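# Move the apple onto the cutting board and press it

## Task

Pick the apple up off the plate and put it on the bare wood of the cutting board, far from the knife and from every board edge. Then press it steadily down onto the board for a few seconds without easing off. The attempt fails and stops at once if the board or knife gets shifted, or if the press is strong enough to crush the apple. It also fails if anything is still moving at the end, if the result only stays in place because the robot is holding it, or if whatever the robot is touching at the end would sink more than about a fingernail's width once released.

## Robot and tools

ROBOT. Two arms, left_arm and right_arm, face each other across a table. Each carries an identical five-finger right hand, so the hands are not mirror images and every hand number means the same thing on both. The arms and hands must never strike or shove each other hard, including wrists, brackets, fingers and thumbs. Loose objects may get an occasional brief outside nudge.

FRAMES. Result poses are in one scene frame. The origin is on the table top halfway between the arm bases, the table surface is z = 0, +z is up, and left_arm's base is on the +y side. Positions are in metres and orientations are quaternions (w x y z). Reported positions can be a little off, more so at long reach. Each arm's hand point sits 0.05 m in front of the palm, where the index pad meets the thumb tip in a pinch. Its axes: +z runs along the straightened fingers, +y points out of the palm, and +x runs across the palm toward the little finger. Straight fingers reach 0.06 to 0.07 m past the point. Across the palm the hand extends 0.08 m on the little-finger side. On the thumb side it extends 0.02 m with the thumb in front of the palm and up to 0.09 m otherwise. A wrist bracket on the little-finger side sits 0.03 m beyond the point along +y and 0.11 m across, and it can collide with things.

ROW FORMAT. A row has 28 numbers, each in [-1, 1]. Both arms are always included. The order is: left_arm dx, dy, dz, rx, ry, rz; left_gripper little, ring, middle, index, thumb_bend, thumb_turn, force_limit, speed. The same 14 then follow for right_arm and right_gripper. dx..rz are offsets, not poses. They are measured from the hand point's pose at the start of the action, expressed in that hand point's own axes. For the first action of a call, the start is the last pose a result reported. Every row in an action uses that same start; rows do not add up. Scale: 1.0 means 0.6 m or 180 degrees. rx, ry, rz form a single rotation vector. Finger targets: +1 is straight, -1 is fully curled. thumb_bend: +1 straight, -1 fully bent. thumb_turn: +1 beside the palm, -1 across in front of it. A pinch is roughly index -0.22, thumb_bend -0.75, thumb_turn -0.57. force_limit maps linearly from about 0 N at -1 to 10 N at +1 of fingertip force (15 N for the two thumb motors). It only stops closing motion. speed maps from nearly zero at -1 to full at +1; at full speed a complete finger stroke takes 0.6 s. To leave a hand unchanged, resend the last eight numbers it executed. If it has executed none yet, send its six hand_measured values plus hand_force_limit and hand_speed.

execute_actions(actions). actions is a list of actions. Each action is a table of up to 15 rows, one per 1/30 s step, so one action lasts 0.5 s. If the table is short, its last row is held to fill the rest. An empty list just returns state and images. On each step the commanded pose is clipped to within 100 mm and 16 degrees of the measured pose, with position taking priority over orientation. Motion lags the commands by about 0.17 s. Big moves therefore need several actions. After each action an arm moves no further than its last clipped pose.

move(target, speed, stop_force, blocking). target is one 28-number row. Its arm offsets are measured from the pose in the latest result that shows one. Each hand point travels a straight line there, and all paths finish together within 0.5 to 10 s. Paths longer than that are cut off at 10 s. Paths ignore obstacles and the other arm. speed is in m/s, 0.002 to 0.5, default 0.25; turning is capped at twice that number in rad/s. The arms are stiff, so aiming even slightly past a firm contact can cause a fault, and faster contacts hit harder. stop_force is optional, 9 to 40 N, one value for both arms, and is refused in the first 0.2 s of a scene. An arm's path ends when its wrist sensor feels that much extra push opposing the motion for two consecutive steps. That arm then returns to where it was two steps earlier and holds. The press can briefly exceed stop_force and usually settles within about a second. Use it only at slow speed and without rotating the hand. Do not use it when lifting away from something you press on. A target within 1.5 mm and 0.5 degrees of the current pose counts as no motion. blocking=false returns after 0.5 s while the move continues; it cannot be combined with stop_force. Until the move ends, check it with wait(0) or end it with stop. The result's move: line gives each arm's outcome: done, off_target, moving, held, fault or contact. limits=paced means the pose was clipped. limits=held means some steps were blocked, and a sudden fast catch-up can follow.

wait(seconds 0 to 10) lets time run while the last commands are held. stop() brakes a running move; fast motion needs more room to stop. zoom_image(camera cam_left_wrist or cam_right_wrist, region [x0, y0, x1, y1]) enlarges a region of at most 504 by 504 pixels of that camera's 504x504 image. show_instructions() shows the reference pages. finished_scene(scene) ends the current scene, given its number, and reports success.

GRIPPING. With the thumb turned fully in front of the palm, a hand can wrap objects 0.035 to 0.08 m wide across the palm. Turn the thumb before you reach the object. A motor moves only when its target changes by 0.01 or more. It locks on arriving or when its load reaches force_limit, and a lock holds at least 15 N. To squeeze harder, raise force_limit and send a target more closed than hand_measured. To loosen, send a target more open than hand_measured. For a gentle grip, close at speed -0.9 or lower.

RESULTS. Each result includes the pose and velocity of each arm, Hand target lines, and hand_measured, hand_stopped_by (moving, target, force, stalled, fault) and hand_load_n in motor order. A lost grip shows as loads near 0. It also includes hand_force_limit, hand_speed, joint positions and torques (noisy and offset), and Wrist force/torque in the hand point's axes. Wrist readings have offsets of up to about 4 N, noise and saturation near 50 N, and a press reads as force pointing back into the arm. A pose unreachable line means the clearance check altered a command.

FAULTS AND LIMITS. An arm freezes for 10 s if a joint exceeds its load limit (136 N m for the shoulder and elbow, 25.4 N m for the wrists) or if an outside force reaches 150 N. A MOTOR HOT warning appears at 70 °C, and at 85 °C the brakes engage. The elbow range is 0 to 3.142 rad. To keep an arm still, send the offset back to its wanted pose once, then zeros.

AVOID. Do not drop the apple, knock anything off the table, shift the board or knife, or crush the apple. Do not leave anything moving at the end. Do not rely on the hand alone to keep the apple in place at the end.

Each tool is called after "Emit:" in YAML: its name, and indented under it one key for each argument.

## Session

Emit:
execute_actions:
  actions: []

Scene clock: 0.00 s.
left_arm: end_effector_position=(+0.2987, +0.4550, +0.4873) hand_measured=(+1.000, +1.000, +1.000, +1.000, +1.000, +1.000) hand_load_n=(+0.0, +0.0, +0.0, +0.0, +0.0, +0.0) hand_stopped_by=(target, target, target, target, target, target) hand_force_limit=0.00 hand_speed=-0.80 end_effector_quat_wxyz=(-0.000, +0.378, +0.926, -0.005) end_effector_velocity=(-0.000, -0.000, +0.000) end_effector_angular_velocity=(-0.000, -0.000, -0.003) | right_arm: end_effector_position=(+0.1843, -0.2574, +0.4686) hand_measured=(+1.000, +1.000, +1.000, +1.000, +1.000, +1.000) hand_load_n=(+0.0, +0.0, +0.0, +0.0, +0.0, +0.0) hand_stopped_by=(target, target, target, target, target, target) hand_force_limit=0.00 hand_speed=-0.80 end_effector_quat_wxyz=(-0.027, -0.301, +0.953, +0.013) end_effector_velocity=(+0.000, +0.000, -0.001) end_effector_angular_velocity=(-0.001, +0.003, -0.001)
Joint positions: left_arm=[ 0.556 -1.721  1.313  1.973  1.578 -1.916] | right_arm=[-1.195 -1.702  1.37   1.958  1.545 -1.879]
Joint velocities: left_arm=[-0.001  0.    -0.001  0.     0.     0.002] | right_arm=[ 0.     0.001  0.002 -0.    -0.     0.001]
Joint torques (N m, as the arm reports them, + toward a larger angle): no reading
Motor temperatures (°C, as the motors report them): left_arm=[28 26 27 37 37 34] | right_arm=[26 24 28 33 33 38]
Wrist force (N, on the end effector, along its own x y z axes, offset not removed): no reading
Wrist torque (N m, same axes, about the end effector's origin, offset not removed): no reading
Hand target (left_arm): +0.299, +0.455, +0.487; -0.000, +0.378, +0.926, -0.005
Hand target (right_arm): +0.184, -0.257, +0.469; -0.027, -0.301, +0.953, +0.013

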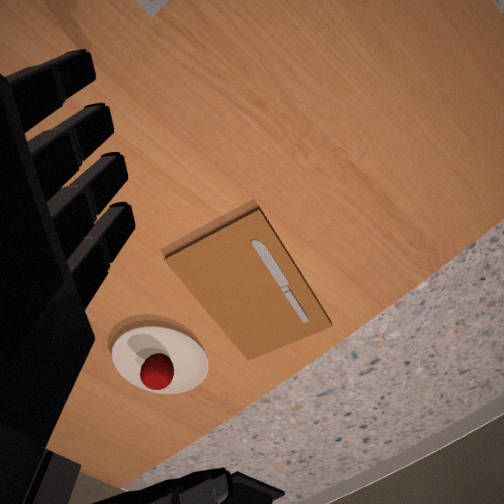

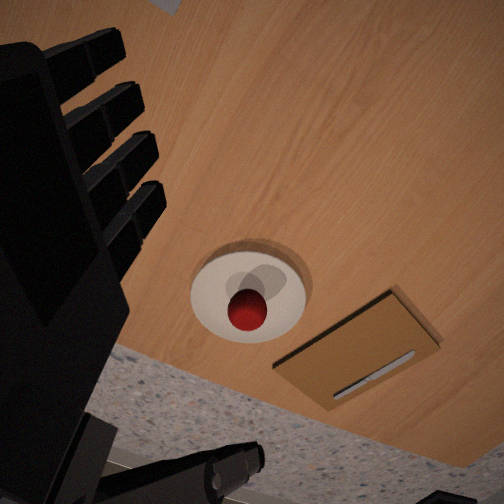

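Emit:
move:
  target: [-0.856,-0.332,0.585,0.1954,-0.1954,-0.4718,0.6,0.6,0.6,0.6,1,-1,0,0, 0,0,0,0,0,0,1,1,1,1,1,1,0,-0.8]
  speed: 0.3

Scene clock: 29.53 s.
left_arm: end_effector_position=(+0.5253, -0.0492, +0.1399) hand_measured=(+0.600, +0.600, +0.600, +0.600, +1.000, -1.000) hand_load_n=(+0.0, +0.0, +0.0, +0.0, +0.0, +0.0) hand_stopped_by=(target, target, target, target, target, target) hand_force_limit=0.00 hand_speed=0.00 end_effector_quat_wxyz=(-0.145, +0.359, -0.851, +0.356) end_effector_velocity=(+0.001, -0.003, -0.000) end_effector_angular_velocity=(-0.002, +0.003, +0.006) | right_arm: end_effector_position=(+0.1843, -0.2574, +0.4686) hand_measured=(+1.000, +1.000, +1.000, +1.000, +1.000, +1.000) hand_load_n=(+0.0, +0.0, +0.0, +0.0, +0.0, +0.0) hand_stopped_by=(target, target, target, target, target, target) hand_force_limit=0.00 hand_speed=-0.80 end_effector_quat_wxyz=(-0.027, -0.301, +0.953, +0.013) end_effector_velocity=(-0.000, +0.000, -0.000) end_effector_angular_velocity=(-0.000, +0.001, -0.000)
Joint positions: left_arm=[ 0.519 -0.724  0.767  0.775  1.31  -3.422] | right_arm=[-1.195 -1.702  1.37   1.958  1.545 -1.879]
Joint velocities: left_arm=[-0.     0.01  -0.018  0.009 -0.002 -0.008] | right_arm=[ 0.001  0.001  0.001 -0.    -0.     0.001]
Joint torques (N m, as the arm reports them, + toward a larger angle): left_arm=[ -8.   -46.88 -28.95   2.06  -1.91  -1.85] | right_arm=[  0.54  -9.02 -17.58   2.16  -0.26   0.19]
Motor temperatures (°C, as the motors report them): left_arm=[28 26 27 37 37 34] | right_arm=[26 24 28 33 33 38]
Wrist force (N, on the end effector, along its own x y z axes, offset not removed): left_arm=[2.2 0.7 -2.1] | right_arm=[-6.2 -5.5 -1.0]
Wrist torque (N m, same axes, about the end effector's origin, offset not removed): left_arm=[0.38 -0.26 0.19] | right_arm=[-0.73 1.05 -0.37]
Hand target (left_arm): +0.525, -0.049, +0.140; +0.145, -0.359, +0.851, -0.356
Hand target (right_arm): +0.184, -0.257, +0.469; -0.027, -0.301, +0.953, +0.013
Off the commanded pose (left_arm): 0.001 m, 0 deg.
Off the commanded pose (right_arm): 0.000 m, 0 deg.
move: done

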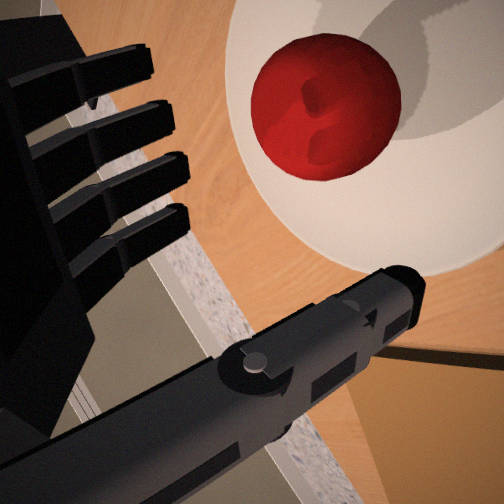

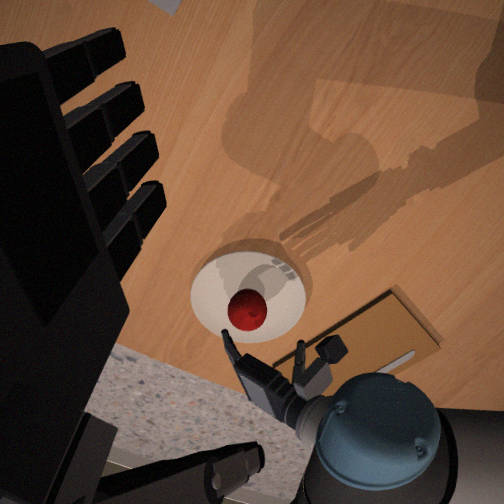

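Emit:
move:
  target: [0.045,0.018,0.09,0,0,0,0.6,0.6,0.6,0.6,1,-1,0,0, 0,0,0,0,0,0,1,1,1,1,1,1,0,-0.8]
  speed: 0.1

Scene clock: 43.10 s.
left_arm: end_effector_position=(+0.5281, -0.0901, +0.0946) hand_measured=(+0.600, +0.600, +0.600, +0.600, +1.000, -1.000) hand_load_n=(+0.0, +0.0, +0.0, +0.0, +0.0, +0.0) hand_stopped_by=(target, target, target, target, target, target) hand_force_limit=0.00 hand_speed=0.00 end_effector_quat_wxyz=(-0.145, +0.359, -0.851, +0.356) end_effector_velocity=(+0.001, -0.001, -0.001) end_effector_angular_velocity=(+0.001, -0.001, -0.001) | right_arm: end_effector_position=(+0.1843, -0.2574, +0.4686) hand_measured=(+1.000, +1.000, +1.000, +1.000, +1.000, +1.000) hand_load_n=(+0.0, +0.0, +0.0, +0.0, +0.0, +0.0) hand_stopped_by=(target, target, target, target, target, target) hand_force_limit=0.00 hand_speed=-0.80 end_effector_quat_wxyz=(-0.027, -0.301, +0.953, +0.013) end_effector_velocity=(-0.000, -0.000, -0.000) end_effector_angular_velocity=(-0.000, +0.001, +0.002)
Joint positions: left_arm=[ 0.499 -0.585  0.623  0.783  1.295 -3.437] | right_arm=[-1.195 -1.702  1.37   1.958  1.545 -1.879]
Joint velocities: left_arm=[ 0.     0.007 -0.011  0.005 -0.     0.001] | right_arm=[ 0.    -0.     0.001 -0.    -0.    -0.001]
Joint torques (N m, as the arm reports them, + toward a larger angle): left_arm=[ -7.76 -49.73 -31.33   2.37  -1.79  -1.88] | right_arm=[  0.37  -8.54 -17.48   2.28  -0.26   0.16]
Motor temperatures (°C, as the motors report them): left_arm=[28 26 27 37 37 34] | right_arm=[26 24 28 33 33 38]
Wrist force (N, on the end effector, along its own x y z axes, offset not removed): left_arm=[1.3 1.0 -1.9] | right_arm=[-1.7 -3.6 -3.9]
Wrist torque (N m, same axes, about the end effector's origin, offset not removed): left_arm=[0.34 -0.21 0.02] | right_arm=[-0.18 0.32 -0.06]
Hand target (left_arm): +0.528, -0.090, +0.094; +0.145, -0.359, +0.851, -0.356
Hand target (right_arm): +0.184, -0.257, +0.469; -0.027, -0.301, +0.953, +0.013
Off the commanded pose (left_arm): 0.000 m, 0 deg.
Off the commanded pose (right_arm): 0.000 m, 0 deg.
move: done

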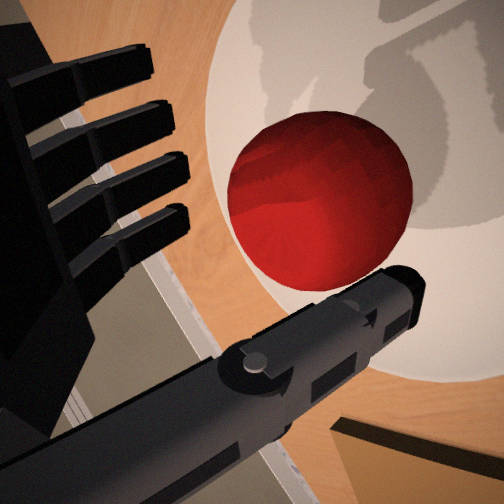

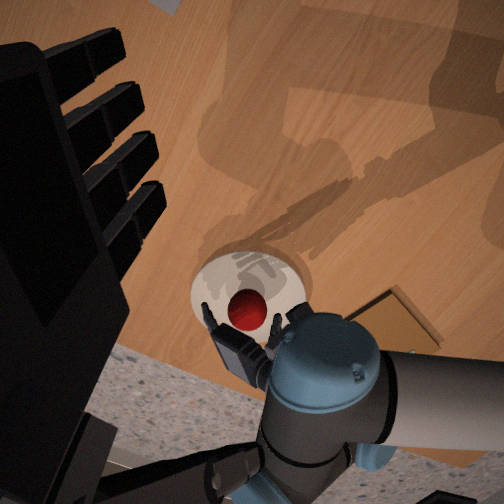

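Emit:
move:
  target: [0.002,0.055,0.038,0,0,0,0.6,0.6,0.6,0.6,1,-1,0,0, 0,0,0,0,0,0,1,1,1,1,1,1,0,-0.8]
  speed: 0.05
  stop_force: 10

Emit:
move:
  target: [0,0,0,0,0,0,-0.2,-0.7,-0.7,-0.7,-0.7,-1,0.8,-0.8, 0,0,0,0,0,0,1,1,1,1,1,1,0,-0.8]

Scene clock: 51.33 s.
left_arm: end_effector_position=(+0.5220, -0.0863, +0.0553) hand_measured=(+0.600, +0.600, +0.600, +0.600, +1.000, -1.000) hand_load_n=(+0.0, +0.0, +0.0, +0.0, +0.0, +0.0) hand_stopped_by=(target, target, target, target, target, target) hand_force_limit=0.00 hand_speed=0.00 end_effector_quat_wxyz=(-0.145, +0.359, -0.851, +0.356) end_effector_velocity=(-0.000, -0.000, -0.002) end_effector_angular_velocity=(-0.001, -0.001, -0.000) | right_arm: end_effector_position=(+0.1843, -0.2574, +0.4686) hand_measured=(+1.000, +1.000, +1.000, +1.000, +1.000, +1.000) hand_load_n=(+0.0, +0.0, +0.0, +0.0, +0.0, +0.0) hand_stopped_by=(target, target, target, target, target, target) hand_force_limit=0.00 hand_speed=-0.80 end_effector_quat_wxyz=(-0.027, -0.301, +0.953, +0.013) end_effector_velocity=(-0.000, -0.000, +0.000) end_effector_angular_velocity=(-0.000, -0.001, -0.000)
Joint positions: left_arm=[ 0.493 -0.595  0.745  0.674  1.291 -3.442] | right_arm=[-1.195 -1.702  1.37   1.958  1.545 -1.879]
Joint velocities: left_arm=[-0.    -0.001  0.006 -0.006 -0.     0.   ] | right_arm=[-0.    -0.001 -0.     0.     0.    -0.   ]
Joint torques (N m, as the arm reports them, + toward a larger angle): left_arm=[ -7.2  -63.82 -12.51  -1.31  -1.88  -1.77] | right_arm=[  0.74  -9.   -17.23   2.15  -0.24   0.27]
Motor temperatures (°C, as the motors report them): left_arm=[28 26 27 37 37 34] | right_arm=[26 24 28 33 33 38]
Wrist force (N, on the end effector, along its own x y z axes, offset not removed): left_arm=[0.5 -0.6 -3.5] | right_arm=[-1.7 -5.4 -0.4]
Wrist torque (N m, same axes, about the end effector's origin, offset not removed): left_arm=[0.15 0.05 -0.16] | right_arm=[-0.70 0.23 -0.09]
Hand target (left_arm): +0.522, -0.086, +0.055; +0.145, -0.359, +0.851, -0.356
Hand target (right_arm): +0.184, -0.257, +0.469; -0.027, -0.301, +0.953, +0.013
Off the commanded pose (left_arm): 0.000 m, 0 deg.
Off the commanded pose (right_arm): 0.000 m, 0 deg.
move: done

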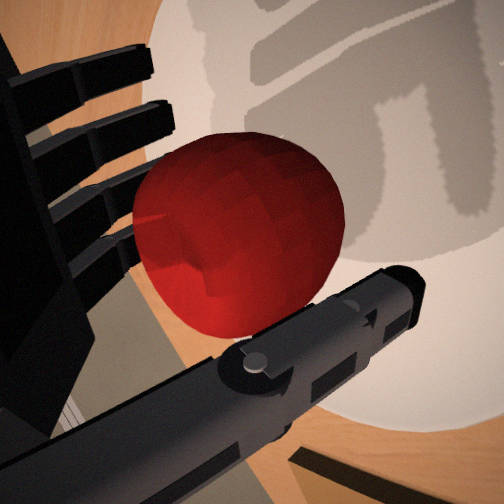

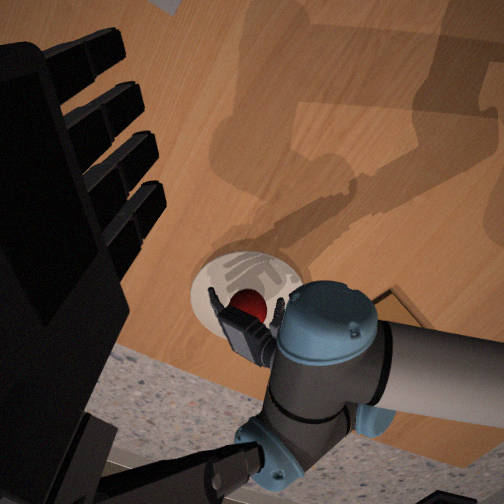

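Scene clock: 54.00 s.
left_arm: end_effector_position=(+0.5220, -0.0863, +0.0553) hand_measured=(-0.200, -0.028, +0.204, +0.194, +0.782, -1.000) hand_load_n=(+0.0, +10.5, +4.0, +7.5, +20.0, +6.5) hand_stopped_by=(target, force, force, force, force, target) hand_force_limit=0.80 hand_speed=-0.80 end_effector_quat_wxyz=(-0.145, +0.359, -0.851, +0.356) end_effector_velocity=(+0.000, +0.001, -0.000) end_effector_angular_velocity=(+0.001, +0.000, +0.001) | right_arm: end_effector_position=(+0.1843, -0.2574, +0.4686) hand_measured=(+1.000, +1.000, +1.000, +1.000, +1.000, +1.000) hand_load_n=(+0.0, +0.0, +0.0, +0.0, +0.0, +0.0) hand_stopped_by=(target, target, target, target, target, target) hand_force_limit=0.00 hand_speed=-0.80 end_effector_quat_wxyz=(-0.027, -0.301, +0.953, +0.013) end_effector_velocity=(-0.000, -0.000, +0.000) end_effector_angular_velocity=(+0.001, -0.001, -0.001)
Joint positions: left_arm=[ 0.493 -0.595  0.745  0.674  1.291 -3.442] | right_arm=[-1.195 -1.702  1.37   1.958  1.545 -1.879]
Joint velocities: left_arm=[ 0.    -0.     0.001 -0.    -0.    -0.   ] | right_arm=[-0.    -0.001 -0.    -0.    -0.     0.   ]
Joint torques (N m, as the arm reports them, + toward a larger angle): left_arm=[ -2.86 -50.43 -31.26   1.16   0.6   -1.74] | right_arm=[  0.96  -8.8  -17.57   2.18  -0.21   0.25]
Motor temperatures (°C, as the motors report them): left_arm=[28 26 27 37 37 34] | right_arm=[26 24 28 33 33 38]
Wrist force (N, on the end effector, along its own x y z axes, offset not removed): left_arm=[0.0 4.5 0.0] | right_arm=[-1.9 -2.3 -1.5]
Wrist torque (N m, same axes, about the end effector's origin, offset not removed): left_arm=[0.68 0.01 0.10] | right_arm=[-0.17 0.14 -0.04]
Hand target (left_arm): +0.522, -0.086, +0.055; +0.145, -0.359, +0.851, -0.356
Hand target (right_arm): +0.184, -0.257, +0.469; -0.027, -0.301, +0.953, +0.013
Off the commanded pose (left_arm): 0.000 m, 0 deg.
Off the commanded pose (right_arm): 0.000 m, 0 deg.
move: done

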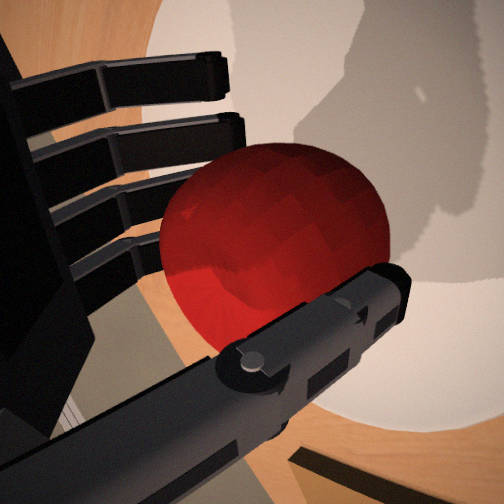

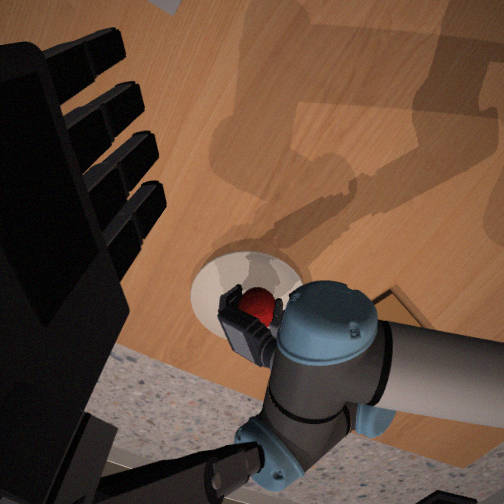

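Emit:
move:
  target: [0.001,-0.059,-0.059,0,0,0,-0.2,-0.7,-0.7,-0.7,-0.7,-1,0.8,-0.8, 0,0,0,0,0,0,1,1,1,1,1,1,0,-0.8]
  speed: 0.1

Emit:
move:
  target: [-0.267,0.166,-0.171,0,0,0,-0.2,-0.7,-0.7,-0.7,-0.7,-1,0.8,-0.8, 0,0,0,0,0,0,1,1,1,1,1,1,0,-0.8]
  speed: 0.17

Scene clock: 68.80 s.
left_arm: end_effector_position=(+0.5217, -0.0863, +0.1052) hand_measured=(-0.200, -0.028, +0.204, +0.194, +0.782, -1.000) hand_load_n=(+0.0, +10.5, +4.0, +7.5, +20.0, +6.5) hand_stopped_by=(target, force, force, force, force, target) hand_force_limit=0.80 hand_speed=-0.80 end_effector_quat_wxyz=(-0.145, +0.359, -0.851, +0.356) end_effector_velocity=(-0.000, -0.000, +0.002) end_effector_angular_velocity=(-0.000, +0.001, +0.001) | right_arm: end_effector_position=(+0.1843, -0.2574, +0.4686) hand_measured=(+1.000, +1.000, +1.000, +1.000, +1.000, +1.000) hand_load_n=(+0.0, +0.0, +0.0, +0.0, +0.0, +0.0) hand_stopped_by=(target, target, target, target, target, target) hand_force_limit=0.00 hand_speed=-0.80 end_effector_quat_wxyz=(-0.027, -0.301, +0.953, +0.013) end_effector_velocity=(-0.000, +0.000, -0.001) end_effector_angular_velocity=(-0.000, +0.002, +0.001)
Joint positions: left_arm=[ 0.492 -0.613  0.651  0.785  1.291 -3.442] | right_arm=[-1.195 -1.702  1.37   1.958  1.545 -1.879]
Joint velocities: left_arm=[-0.     0.002 -0.009  0.008  0.    -0.002] | right_arm=[ 0.     0.     0.002 -0.    -0.    -0.   ]
Joint torques (N m, as the arm reports them, + toward a larger angle): left_arm=[ -7.44 -49.38 -30.3    2.48  -1.79  -1.96] | right_arm=[  0.63  -9.16 -17.49   2.04  -0.2    0.19]
Motor temperatures (°C, as the motors report them): left_arm=[28 26 27 37 37 34] | right_arm=[26 24 28 33 33 38]
Wrist force (N, on the end effector, along its own x y z axes, offset not removed): left_arm=[0.4 3.6 1.6] | right_arm=[-1.9 -1.5 -7.1]
Wrist torque (N m, same axes, about the end effector's origin, offset not removed): left_arm=[0.45 -0.33 0.17] | right_arm=[0.39 0.47 0.08]
Hand target (left_arm): +0.522, -0.086, +0.105; +0.145, -0.359, +0.851, -0.356
Hand target (right_arm): +0.184, -0.257, +0.469; -0.027, -0.301, +0.953, +0.013
Off the commanded pose (left_arm): 0.000 m, 0 deg.
Off the commanded pose (right_arm): 0.000 m, 0 deg.
move: done

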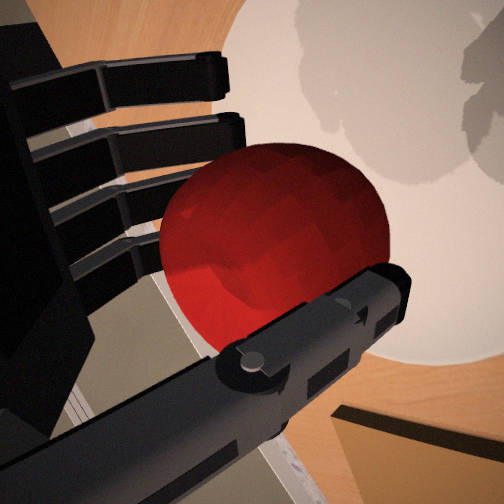

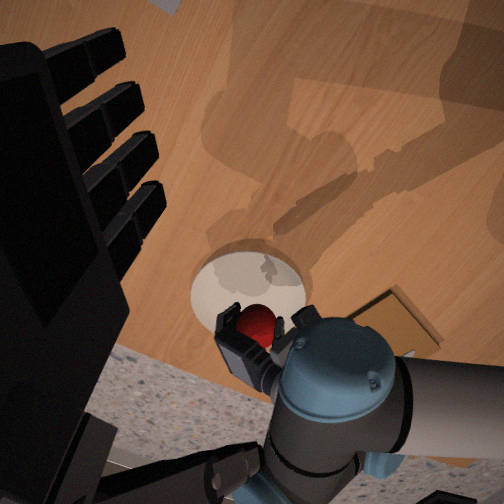

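Scene clock: 70.60 s.
left_arm: end_effector_position=(+0.5317, +0.1280, +0.1054) hand_measured=(-0.200, -0.028, +0.204, +0.194, +0.782, -1.000) hand_load_n=(+0.0, +10.5, +4.0, +7.5, +20.0, +6.5) hand_stopped_by=(target, force, force, force, force, target) hand_force_limit=0.80 hand_speed=-0.80 end_effector_quat_wxyz=(-0.145, +0.359, -0.851, +0.356) end_effector_velocity=(-0.001, +0.002, -0.001) end_effector_angular_velocity=(-0.000, +0.001, -0.000) | right_arm: end_effector_position=(+0.1843, -0.2574, +0.4686) hand_measured=(+1.000, +1.000, +1.000, +1.000, +1.000, +1.000) hand_load_n=(+0.0, +0.0, +0.0, +0.0, +0.0, +0.0) hand_stopped_by=(target, target, target, target, target, target) hand_force_limit=0.00 hand_speed=-0.80 end_effector_quat_wxyz=(-0.027, -0.301, +0.953, +0.013) end_effector_velocity=(+0.000, +0.000, -0.000) end_effector_angular_velocity=(+0.000, -0.000, -0.002)
Joint positions: left_arm=[ 0.676 -1.058  1.417  0.434  1.418 -3.306] | right_arm=[-1.195 -1.702  1.37   1.958  1.545 -1.879]
Joint velocities: left_arm=[ 0.002 -0.004  0.008 -0.004  0.002  0.001] | right_arm=[-0.001  0.    -0.    -0.    -0.     0.001]
Joint torques (N m, as the arm reports them, + toward a larger angle): left_arm=[  9.17 -49.4  -12.66  -1.23   1.81   2.01] | right_arm=[  0.43  -9.29 -17.23   2.06  -0.16   0.22]
Motor temperatures (°C, as the motors report them): left_arm=[28 26 27 37 37 34] | right_arm=[26 24 28 33 33 38]
Wrist force (N, on the end effector, along its own x y z axes, offset not removed): left_arm=[0.9 2.7 -0.5] | right_arm=[0.2 -4.6 -1.1]
Wrist torque (N m, same axes, about the end effector's origin, offset not removed): left_arm=[0.36 -0.23 0.09] | right_arm=[-0.60 -0.12 0.08]
Hand target (left_arm): +0.532, +0.128, +0.105; +0.145, -0.359, +0.851, -0.356
Hand target (right_arm): +0.184, -0.257, +0.469; -0.027, -0.301, +0.953, +0.013
Off the commanded pose (left_arm): 0.000 m, 0 deg.
Off the commanded pose (right_arm): 0.000 m, 0 deg.
move: done

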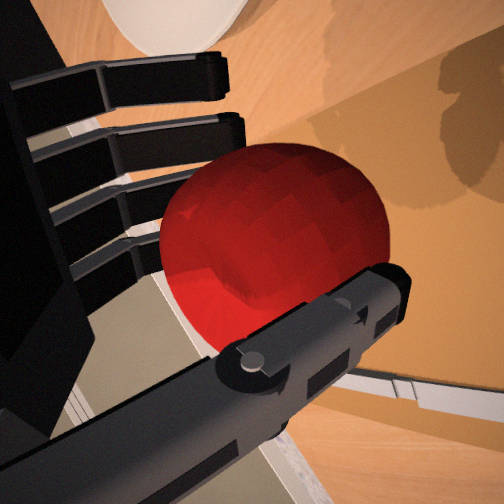

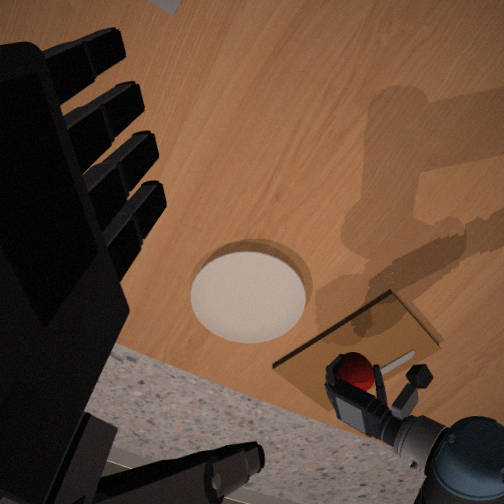

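Emit:
move:
  target: [-0.0415,0.059,0.030,0,0,0,-0.2,-0.7,-0.7,-0.7,-0.7,-1,0.8,-0.8, 0,0,0,0,0,0,1,1,1,1,1,1,0,-0.8]
  speed: 0.06
  stop_force: 10

Emit:
move:
  target: [-0.0004,0.0296,0.0294,0,0,0,-0.2,-0.7,-0.7,-0.7,-0.7,-1,0.8,-0.8, 0,0,0,0,0,0,1,1,1,1,1,1,0,-0.8]
  speed: 0.005
  stop_force: 12

Emit:
wait:
  seconds: 1

Scene clock: 84.20 s.
left_arm: end_effector_position=(+0.5401, +0.1540, +0.0676) hand_measured=(-0.200, -0.028, +0.204, +0.194, +0.782, -1.000) hand_load_n=(+0.0, +10.5, +4.0, +7.5, +20.0, +6.5) hand_stopped_by=(target, force, force, force, force, target) hand_force_limit=0.80 hand_speed=-0.80 end_effector_quat_wxyz=(-0.145, +0.359, -0.851, +0.356) end_effector_velocity=(+0.000, +0.002, -0.002) end_effector_angular_velocity=(+0.001, -0.000, -0.000) | right_arm: end_effector_position=(+0.1843, -0.2574, +0.4686) hand_measured=(+1.000, +1.000, +1.000, +1.000, +1.000, +1.000) hand_load_n=(+0.0, +0.0, +0.0, +0.0, +0.0, +0.0) hand_stopped_by=(target, target, target, target, target, target) hand_force_limit=0.00 hand_speed=-0.80 end_effector_quat_wxyz=(-0.027, -0.301, +0.953, +0.013) end_effector_velocity=(-0.000, -0.000, +0.000) end_effector_angular_velocity=(-0.000, +0.000, +0.002)
Joint positions: left_arm=[ 0.719 -1.047  1.505  0.331  1.449 -3.275] | right_arm=[-1.195 -1.702  1.37   1.958  1.545 -1.879]
Joint velocities: left_arm=[ 0.003  0.001  0.005 -0.005  0.001  0.002] | right_arm=[ 0.    -0.     0.     0.     0.    -0.002]
Joint torques (N m, as the arm reports them, + toward a larger angle): left_arm=[ 10.27 -34.01 -11.83  -1.35   1.54   2.05] | right_arm=[  0.99  -8.85 -17.55   2.    -0.26   0.26]
Motor temperatures (°C, as the motors report them): left_arm=[28 26 27 37 37 34] | right_arm=[26 24 28 33 33 38]
Wrist force (N, on the end effector, along its own x y z axes, offset not removed): left_arm=[-0.5 -1.8 2.0] | right_arm=[-5.2 -3.8 -3.3]
Wrist torque (N m, same axes, about the end effector's origin, offset not removed): left_arm=[-0.31 -0.09 -0.17] | right_arm=[-0.34 0.89 -0.58]
Hand target (left_arm): +0.540, +0.154, +0.067; +0.145, -0.359, +0.851, -0.356
Hand target (right_arm): +0.184, -0.257, +0.469; -0.027, -0.301, +0.953, +0.013
Off the commanded pose (left_arm): 0.000 m, 0 deg.
Off the commanded pose (right_arm): 0.000 m, 0 deg.
move: done

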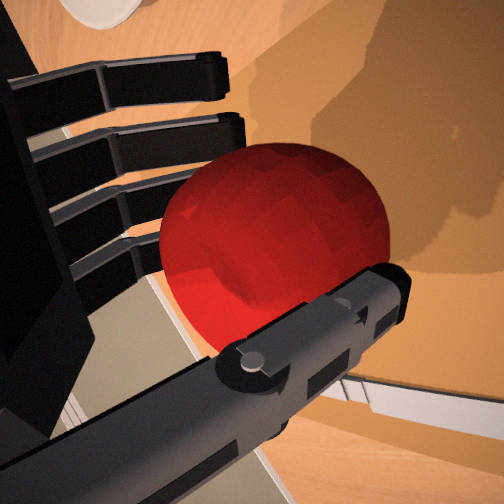

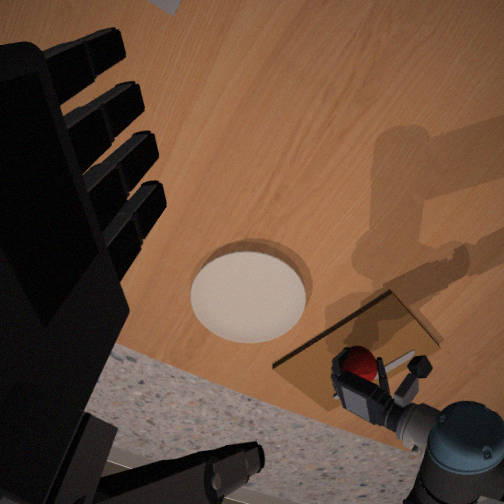

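Scene clock: 85.83 s.
left_arm: end_effector_position=(+0.5401, +0.1540, +0.0612) hand_measured=(-0.200, -0.028, +0.204, +0.194, +0.782, -1.000) hand_load_n=(+0.0, +10.0, +3.5, +7.5, +19.0, +5.0) hand_stopped_by=(target, force, force, force, force, target) hand_force_limit=0.80 hand_speed=-0.80 end_effector_quat_wxyz=(-0.145, +0.359, -0.851, +0.356) end_effector_velocity=(-0.001, +0.001, +0.002) end_effector_angular_velocity=(+0.002, +0.002, +0.000) | right_arm: end_effector_position=(+0.1843, -0.2574, +0.4686) hand_measured=(+1.000, +1.000, +1.000, +1.000, +1.000, +1.000) hand_load_n=(+0.0, +0.0, +0.0, +0.0, +0.0, +0.0) hand_stopped_by=(target, target, target, target, target, target) hand_force_limit=0.00 hand_speed=-0.80 end_effector_quat_wxyz=(-0.027, -0.301, +0.953, +0.013) end_effector_velocity=(-0.000, -0.000, -0.000) end_effector_angular_velocity=(-0.000, +0.001, -0.000)
Joint positions: left_arm=[ 0.719 -1.04   1.512  0.317  1.449 -3.275] | right_arm=[-1.195 -1.702  1.37   1.958  1.545 -1.879]
Joint velocities: left_arm=[-0.    -0.002 -0.001  0.006 -0.    -0.   ] | right_arm=[-0.001 -0.001  0.001 -0.    -0.    -0.   ]
Joint torques (N m, as the arm reports them, + toward a larger angle): left_arm=[ -4.23 -41.14 -22.79   3.63  -1.5   -1.27] | right_arm=[  0.52  -8.98 -17.69   2.01  -0.26   0.17]
Motor temperatures (°C, as the motors report them): left_arm=[28 26 27 37 37 34] | right_arm=[26 24 28 33 33 38]
Wrist force (N, on the end effector, along its own x y z axes, offset not removed): left_arm=[1.7 -8.7 -6.3] | right_arm=[-1.4 -6.0 -5.2]
Wrist torque (N m, same axes, about the end effector's origin, offset not removed): left_arm=[0.04 0.11 -0.23] | right_arm=[-0.65 0.36 -0.20]
Hand target (left_arm): +0.540, +0.154, +0.062; +0.145, -0.359, +0.851, -0.356
Hand target (right_arm): +0.184, -0.257, +0.469; -0.027, -0.301, +0.953, +0.013
Off the commanded pose (left_arm): 0.019 m, 0 deg.
Off the commanded pose (right_arm): 0.000 m, 0 deg.
move: contact (left_arm)

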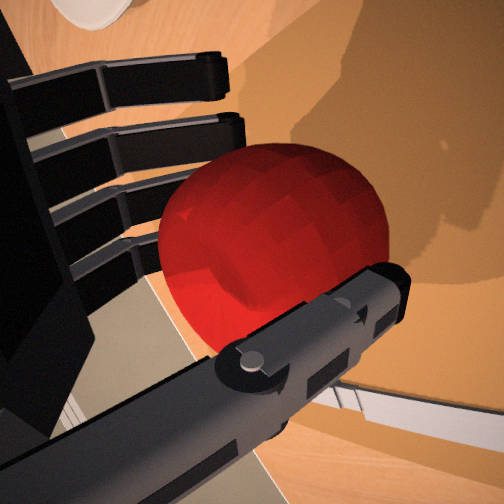

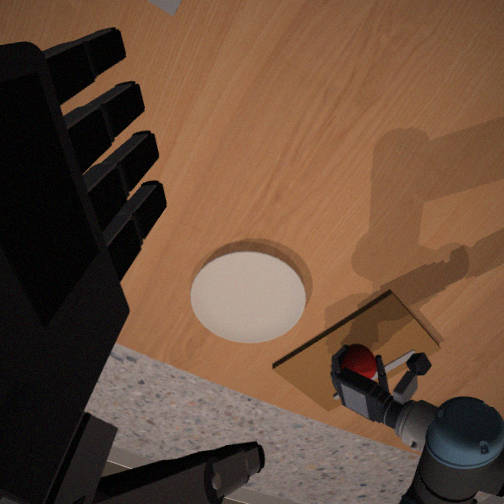

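Scene clock: 86.83 s.
left_arm: end_effector_position=(+0.5402, +0.1540, +0.0616) hand_measured=(-0.200, -0.028, +0.204, +0.194, +0.782, -1.000) hand_load_n=(+0.0, +10.0, +3.5, +7.5, +19.5, +6.0) hand_stopped_by=(target, force, force, force, force, target) hand_force_limit=0.80 hand_speed=-0.80 end_effector_quat_wxyz=(-0.145, +0.359, -0.851, +0.356) end_effector_velocity=(-0.000, +0.001, -0.000) end_effector_angular_velocity=(+0.001, +0.001, +0.001) | right_arm: end_effector_position=(+0.1843, -0.2574, +0.4686) hand_measured=(+1.000, +1.000, +1.000, +1.000, +1.000, +1.000) hand_load_n=(+0.0, +0.0, +0.0, +0.0, +0.0, +0.0) hand_stopped_by=(target, target, target, target, target, target) hand_force_limit=0.00 hand_speed=-0.80 end_effector_quat_wxyz=(-0.027, -0.301, +0.953, +0.013) end_effector_velocity=(-0.000, -0.000, -0.000) end_effector_angular_velocity=(-0.000, -0.000, +0.001)
Joint positions: left_arm=[ 0.719 -1.04   1.512  0.318  1.449 -3.275] | right_arm=[-1.195 -1.702  1.37   1.958  1.545 -1.879]
Joint velocities: left_arm=[ 0.     0.     0.001 -0.    -0.    -0.   ] | right_arm=[ 0.001 -0.001  0.001 -0.     0.    -0.   ]
Joint torques (N m, as the arm reports them, + toward a larger angle): left_arm=[ -2.1  -46.36 -26.34   2.17  -1.61  -1.28] | right_arm=[  0.54  -8.65 -17.64   2.01  -0.19   0.26]
Motor temperatures (°C, as the motors report them): left_arm=[28 26 27 37 37 34] | right_arm=[26 24 28 33 33 38]
Wrist force (N, on the end effector, along its own x y z axes, offset not removed): left_arm=[1.6 -3.2 -2.7] | right_arm=[-4.2 -3.3 -3.0]
Wrist torque (N m, same axes, about the end effector's origin, offset not removed): left_arm=[0.01 -0.24 -0.09] | right_arm=[-0.08 0.67 -0.08]
Hand target (left_arm): +0.540, +0.154, +0.062; +0.145, -0.359, +0.851, -0.356
Hand target (right_arm): +0.184, -0.257, +0.469; -0.027, -0.301, +0.953, +0.013
Off the commanded pose (left_arm): 0.019 m, 0 deg.
Off the commanded pose (right_arm): 0.000 m, 0 deg.
wait: 1.00 s; at rest by 0.17 s

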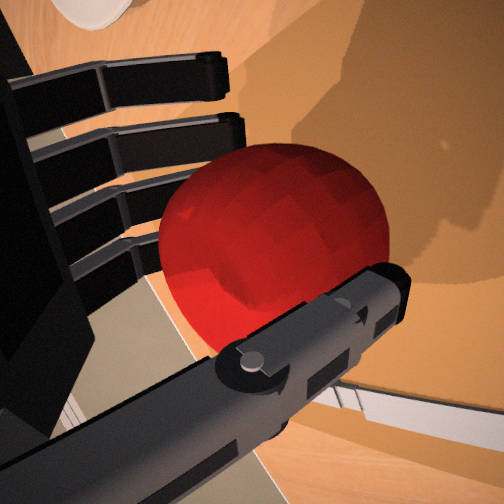

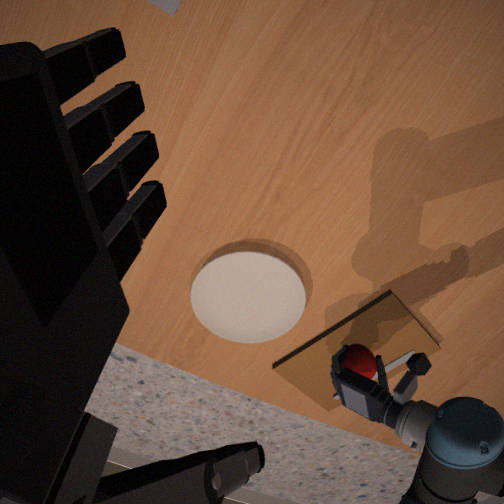

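Emit:
execute_actions:
  actions:
    - [[0,0.00095,0.00095,0,0,0,-0.2,-0.7,-0.7,-0.7,-0.7,-1,0.8,-0.8, 0,0,0,0,0,0,1,1,1,1,1,1,0,-0.8]]

Emit:
wait:
  seconds: 2

Scene clock: 92.03 s.
left_arm: end_effector_position=(+0.5402, +0.1539, +0.0608) hand_measured=(-0.200, -0.028, +0.204, +0.194, +0.782, -1.000) hand_load_n=(+0.0, +10.0, +3.0, +7.0, +19.0, +4.5) hand_stopped_by=(target, force, force, force, force, target) hand_force_limit=0.80 hand_speed=-0.80 end_effector_quat_wxyz=(-0.145, +0.359, -0.851, +0.356) end_effector_velocity=(-0.001, +0.000, -0.001) end_effector_angular_velocity=(+0.001, +0.001, +0.000) | right_arm: end_effector_position=(+0.1843, -0.2574, +0.4686) hand_measured=(+1.000, +1.000, +1.000, +1.000, +1.000, +1.000) hand_load_n=(+0.0, +0.0, +0.0, +0.0, +0.0, +0.0) hand_stopped_by=(target, target, target, target, target, target) hand_force_limit=0.00 hand_speed=-0.80 end_effector_quat_wxyz=(-0.027, -0.301, +0.953, +0.013) end_effector_velocity=(-0.000, +0.000, -0.000) end_effector_angular_velocity=(+0.000, +0.001, -0.000)
Joint positions: left_arm=[ 0.719 -1.04   1.513  0.316  1.449 -3.275] | right_arm=[-1.195 -1.702  1.37   1.958  1.545 -1.879]
Joint velocities: left_arm=[-0.001  0.     0.001 -0.     0.    -0.001] | right_arm=[ 0.    -0.     0.001  0.    -0.     0.   ]
Joint torques (N m, as the arm reports them, + toward a larger angle): left_arm=[  6.47 -23.66  -3.7   -0.39  -1.64  -1.36] | right_arm=[  1.07  -8.78 -17.3    1.93  -0.14   0.09]
Motor temperatures (°C, as the motors report them): left_arm=[28 26 27 37 37 34] | right_arm=[26 24 28 33 33 38]
Wrist force (N, on the end effector, along its own x y z axes, offset not removed): left_arm=[4.5 -12.3 -11.2] | right_arm=[0.7 -0.3 -2.6]
Wrist torque (N m, same axes, about the end effector's origin, offset not removed): left_arm=[-0.13 -0.18 -0.15] | right_arm=[0.42 -0.07 0.17]
Hand target (left_arm): +0.540, +0.154, +0.061; +0.145, -0.359, +0.851, -0.356
Hand target (right_arm): +0.184, -0.257, +0.469; -0.027, -0.301, +0.953, +0.013
Off the commanded pose (left_arm): 0.000 m, 0 deg.
Off the commanded pose (right_arm): 0.000 m, 0 deg.

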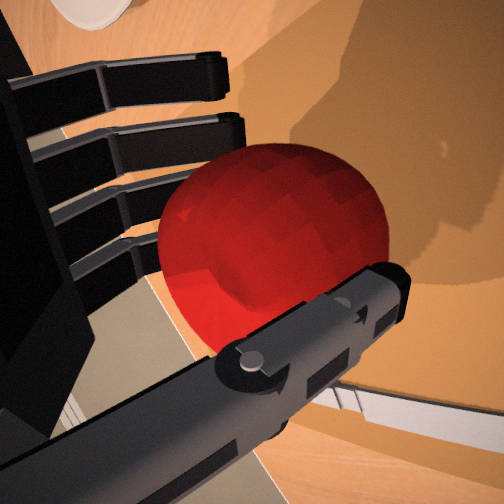

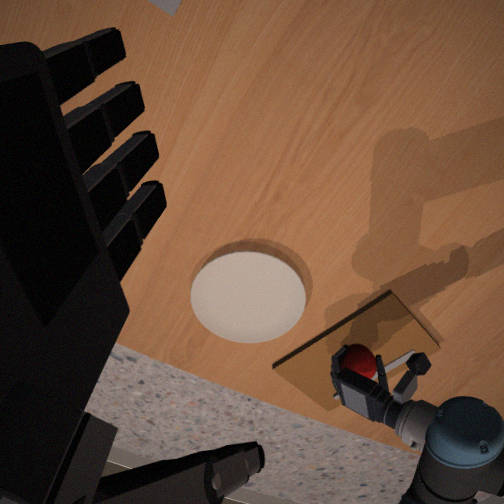

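Scene clock: 94.03 s.
left_arm: end_effector_position=(+0.5402, +0.1539, +0.0608) hand_measured=(-0.200, -0.028, +0.204, +0.194, +0.782, -1.000) hand_load_n=(+0.0, +10.0, +3.0, +7.0, +19.0, +4.0) hand_stopped_by=(target, force, force, force, force, target) hand_force_limit=0.80 hand_speed=-0.80 end_effector_quat_wxyz=(-0.145, +0.359, -0.851, +0.356) end_effector_velocity=(+0.000, -0.000, +0.000) end_effector_angular_velocity=(+0.000, -0.001, -0.001) | right_arm: end_effector_position=(+0.1843, -0.2574, +0.4686) hand_measured=(+1.000, +1.000, +1.000, +1.000, +1.000, +1.000) hand_load_n=(+0.0, +0.0, +0.0, +0.0, +0.0, +0.0) hand_stopped_by=(target, target, target, target, target, target) hand_force_limit=0.00 hand_speed=-0.80 end_effector_quat_wxyz=(-0.027, -0.301, +0.953, +0.013) end_effector_velocity=(-0.000, +0.000, +0.000) end_effector_angular_velocity=(+0.000, -0.000, -0.001)
Joint positions: left_arm=[ 0.719 -1.04   1.513  0.316  1.449 -3.275] | right_arm=[-1.195 -1.702  1.37   1.958  1.545 -1.879]
Joint velocities: left_arm=[-0.    -0.    -0.001  0.    -0.     0.001] | right_arm=[ 0.    -0.     0.     0.    -0.     0.002]
Joint torques (N m, as the arm reports them, + toward a larger angle): left_arm=[  3.13 -22.6   -1.93   3.63  -1.91  -1.78] | right_arm=[  0.8   -9.13 -17.83   2.    -0.18   0.19]
Motor temperatures (°C, as the motors report them): left_arm=[28 26 27 37 37 34] | right_arm=[26 24 28 33 33 38]
Wrist force (N, on the end effector, along its own x y z axes, offset not removed): left_arm=[5.4 -12.5 -13.0] | right_arm=[-0.1 -2.3 -1.6]
Wrist torque (N m, same axes, about the end effector's origin, offset not removed): left_arm=[0.05 -0.26 -0.16] | right_arm=[-0.25 0.24 0.13]
Hand target (left_arm): +0.540, +0.154, +0.061; +0.145, -0.359, +0.851, -0.356
Hand target (right_arm): +0.184, -0.257, +0.469; -0.027, -0.301, +0.953, +0.013
Off the commanded pose (left_arm): 0.000 m, 0 deg.
Off the commanded pose (right_arm): 0.000 m, 0 deg.
wait: 2.00 s; at rest by 0.17 s

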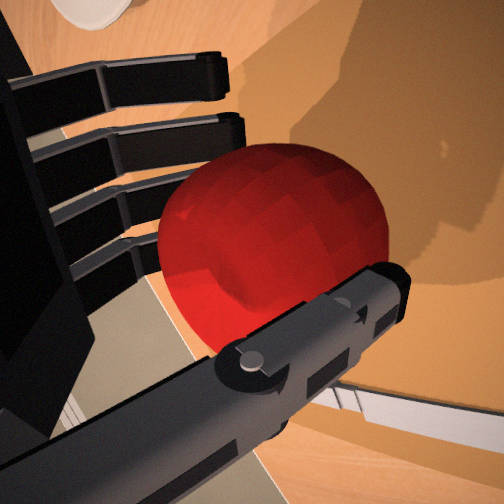

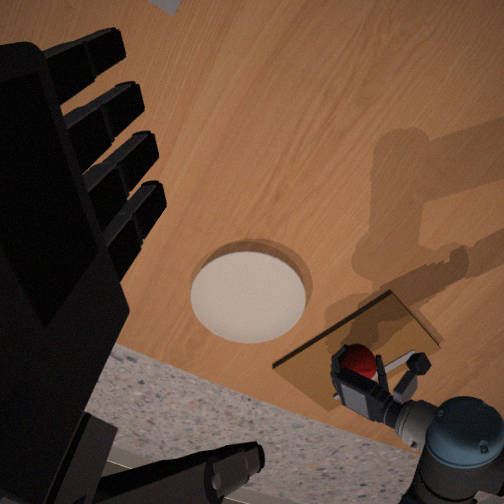

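Slightly more, to match the force that worked in scene 1.

Emit:
execute_actions:
  actions:
    - [[0,0.0002,0.0002,0,0,0,-0.2,-0.7,-0.7,-0.7,-0.7,-1,0.8,-0.8, 0,0,0,0,0,0,1,1,1,1,1,1,0,-0.8]]

Emit:
wait:
  seconds: 3

Emit:
wait:
  seconds: 5

Scene clock: 99.50 s.
left_arm: end_effector_position=(+0.5402, +0.1540, +0.0606) hand_measured=(-0.200, -0.028, +0.204, +0.194, +0.782, -1.000) hand_load_n=(+0.0, +9.5, +3.0, +7.0, +19.0, +4.5) hand_stopped_by=(target, force, force, force, force, target) hand_force_limit=0.80 hand_speed=-0.80 end_effector_quat_wxyz=(-0.145, +0.359, -0.851, +0.356) end_effector_velocity=(+0.000, +0.000, -0.000) end_effector_angular_velocity=(+0.001, -0.001, -0.001) | right_arm: end_effector_position=(+0.1843, -0.2574, +0.4686) hand_measured=(+1.000, +1.000, +1.000, +1.000, +1.000, +1.000) hand_load_n=(+0.0, +0.0, +0.0, +0.0, +0.0, +0.0) hand_stopped_by=(target, target, target, target, target, target) hand_force_limit=0.00 hand_speed=-0.80 end_effector_quat_wxyz=(-0.027, -0.301, +0.953, +0.013) end_effector_velocity=(-0.000, +0.000, -0.000) end_effector_angular_velocity=(-0.000, +0.001, +0.002)
Joint positions: left_arm=[ 0.719 -1.039  1.513  0.316  1.449 -3.275] | right_arm=[-1.195 -1.702  1.37   1.958  1.545 -1.879]
Joint velocities: left_arm=[ 0.001 -0.     0.    -0.     0.     0.002] | right_arm=[ 0.001  0.     0.001 -0.    -0.    -0.001]
Joint torques (N m, as the arm reports them, + toward a larger angle): left_arm=[ -4.43 -25.25  -3.69  -0.35  -1.88  -1.6 ] | right_arm=[  0.9   -9.5  -17.82   1.86  -0.22   0.15]
Motor temperatures (°C, as the motors report them): left_arm=[28 26 27 37 37 34] | right_arm=[26 24 28 33 33 38]
Wrist force (N, on the end effector, along its own x y z axes, offset not removed): left_arm=[3.4 -9.3 -8.3] | right_arm=[4.9 -1.7 -1.0]
Wrist torque (N m, same axes, about the end effector's origin, offset not removed): left_arm=[-0.07 -0.12 -0.18] | right_arm=[-0.07 -0.70 0.29]
Hand target (left_arm): +0.540, +0.154, +0.061; +0.145, -0.359, +0.851, -0.356
Hand target (right_arm): +0.184, -0.257, +0.469; -0.027, -0.301, +0.953, +0.013
Off the commanded pose (left_arm): 0.000 m, 0 deg.
Off the commanded pose (right_arm): 0.000 m, 0 deg.

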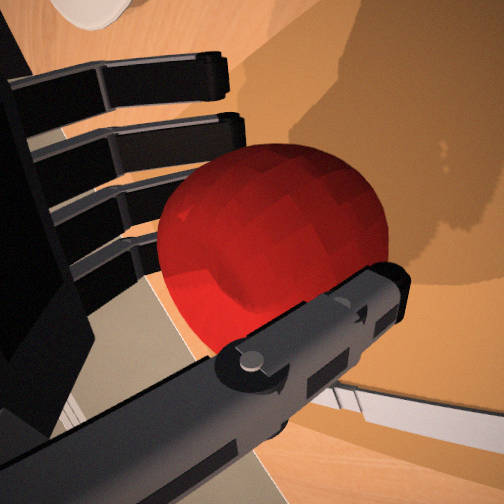

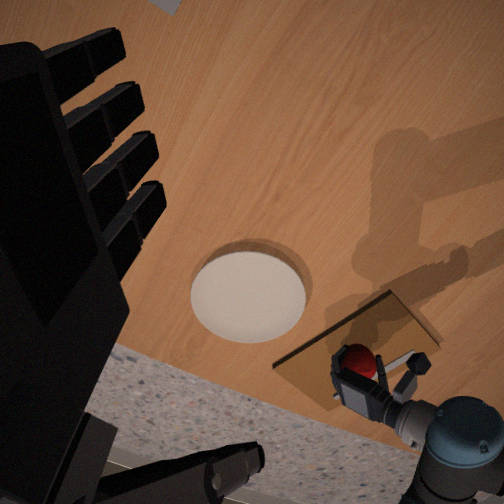

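Scene clock: 102.50 s.
left_arm: end_effector_position=(+0.5402, +0.1540, +0.0606) hand_measured=(-0.200, -0.028, +0.204, +0.194, +0.782, -1.000) hand_load_n=(+0.0, +9.5, +3.0, +7.0, +19.0, +4.5) hand_stopped_by=(target, force, force, force, force, target) hand_force_limit=0.80 hand_speed=-0.80 end_effector_quat_wxyz=(-0.145, +0.359, -0.851, +0.356) end_effector_velocity=(+0.001, -0.001, +0.001) end_effector_angular_velocity=(-0.001, -0.002, -0.000) | right_arm: end_effector_position=(+0.1843, -0.2574, +0.4686) hand_measured=(+1.000, +1.000, +1.000, +1.000, +1.000, +1.000) hand_load_n=(+0.0, +0.0, +0.0, +0.0, +0.0, +0.0) hand_stopped_by=(target, target, target, target, target, target) hand_force_limit=0.00 hand_speed=-0.80 end_effector_quat_wxyz=(-0.027, -0.301, +0.953, +0.013) end_effector_velocity=(+0.000, +0.000, +0.000) end_effector_angular_velocity=(+0.000, -0.001, -0.001)
Joint positions: left_arm=[ 0.719 -1.039  1.513  0.316  1.449 -3.275] | right_arm=[-1.195 -1.702  1.37   1.958  1.545 -1.879]
Joint velocities: left_arm=[ 0.001  0.    -0.002  0.     0.     0.001] | right_arm=[-0.     0.    -0.001 -0.     0.     0.   ]
Joint torques (N m, as the arm reports them, + toward a larger angle): left_arm=[ -5.59 -39.19 -13.57  -0.17  -1.63  -0.94] | right_arm=[  0.85  -9.38 -17.91   1.86  -0.22   0.2 ]
Motor temperatures (°C, as the motors report them): left_arm=[28 26 27 37 37 34] | right_arm=[26 24 28 33 33 38]
Wrist force (N, on the end effector, along its own x y z axes, offset not removed): left_arm=[3.3 -11.7 -11.6] | right_arm=[-2.3 -2.8 -3.9]
Wrist torque (N m, same axes, about the end effector's origin, offset not removed): left_arm=[-0.20 -0.02 -0.25] | right_arm=[-0.01 0.61 0.01]
Hand target (left_arm): +0.540, +0.154, +0.061; +0.145, -0.359, +0.851, -0.356
Hand target (right_arm): +0.184, -0.257, +0.469; -0.027, -0.301, +0.953, +0.013
Off the commanded pose (left_arm): 0.000 m, 0 deg.
Off the commanded pose (right_arm): 0.000 m, 0 deg.
wait: 3.00 s; at rest by 0.17 s

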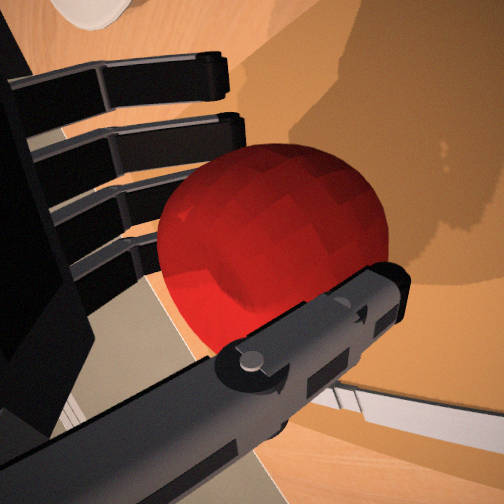

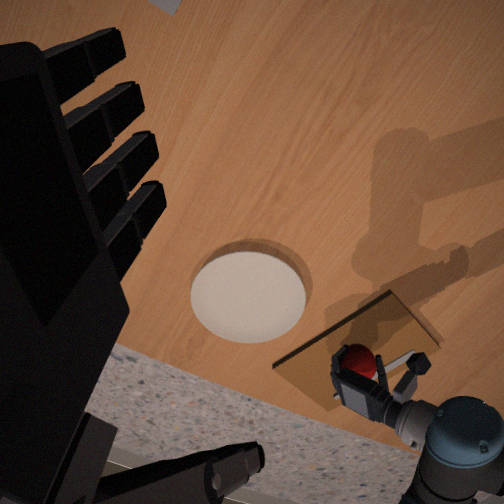

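Scene clock: 107.50 s.
left_arm: end_effector_position=(+0.5402, +0.1539, +0.0606) hand_measured=(-0.200, -0.028, +0.204, +0.194, +0.782, -1.000) hand_load_n=(+0.0, +9.5, +3.0, +7.0, +19.0, +4.5) hand_stopped_by=(target, force, force, force, force, target) hand_force_limit=0.80 hand_speed=-0.80 end_effector_quat_wxyz=(-0.145, +0.359, -0.851, +0.356) end_effector_velocity=(-0.000, -0.001, +0.000) end_effector_angular_velocity=(-0.001, -0.000, -0.001) | right_arm: end_effector_position=(+0.1843, -0.2574, +0.4686) hand_measured=(+1.000, +1.000, +1.000, +1.000, +1.000, +1.000) hand_load_n=(+0.0, +0.0, +0.0, +0.0, +0.0, +0.0) hand_stopped_by=(target, target, target, target, target, target) hand_force_limit=0.00 hand_speed=-0.80 end_effector_quat_wxyz=(-0.027, -0.301, +0.953, +0.013) end_effector_velocity=(+0.000, -0.000, +0.000) end_effector_angular_velocity=(+0.000, -0.000, -0.001)
Joint positions: left_arm=[ 0.719 -1.039  1.513  0.316  1.449 -3.275] | right_arm=[-1.195 -1.702  1.37   1.958  1.545 -1.879]
Joint velocities: left_arm=[-0.001 -0.    -0.001  0.     0.    -0.   ] | right_arm=[-0.    -0.     0.     0.    -0.     0.001]
Joint torques (N m, as the arm reports them, + toward a larger angle): left_arm=[ -5.64 -38.91 -21.41  -0.26  -1.09   0.69] | right_arm=[  0.8   -9.42 -16.98   1.88  -0.16   0.03]
Motor temperatures (°C, as the motors report them): left_arm=[28 26 27 37 37 34] | right_arm=[26 24 28 33 33 38]
Wrist force (N, on the end effector, along its own x y z axes, offset not removed): left_arm=[4.3 -12.8 -11.6] | right_arm=[-1.6 -1.8 -3.5]
Wrist torque (N m, same axes, about the end effector's origin, offset not removed): left_arm=[-0.24 -0.28 -0.25] | right_arm=[-0.07 0.26 -0.04]
Hand target (left_arm): +0.540, +0.154, +0.061; +0.145, -0.359, +0.851, -0.356
Hand target (right_arm): +0.184, -0.257, +0.469; -0.027, -0.301, +0.953, +0.013
Off the commanded pose (left_arm): 0.000 m, 0 deg.
Off the commanded pose (right_arm): 0.000 m, 0 deg.
wait: 5.00 s; at rest by 0.17 s

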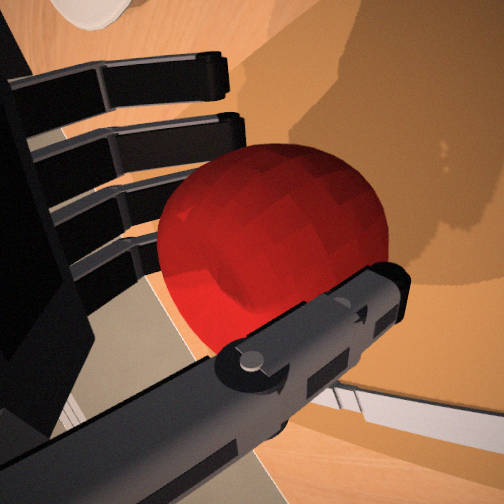

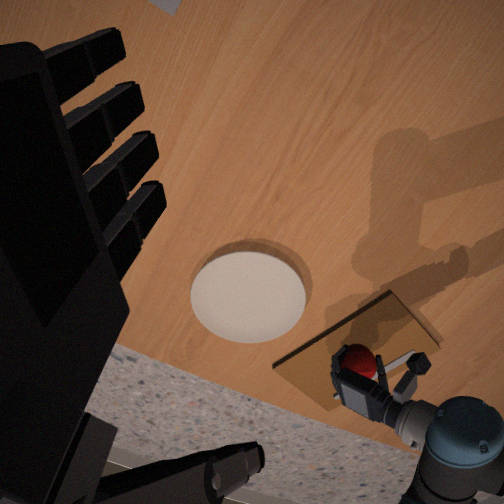

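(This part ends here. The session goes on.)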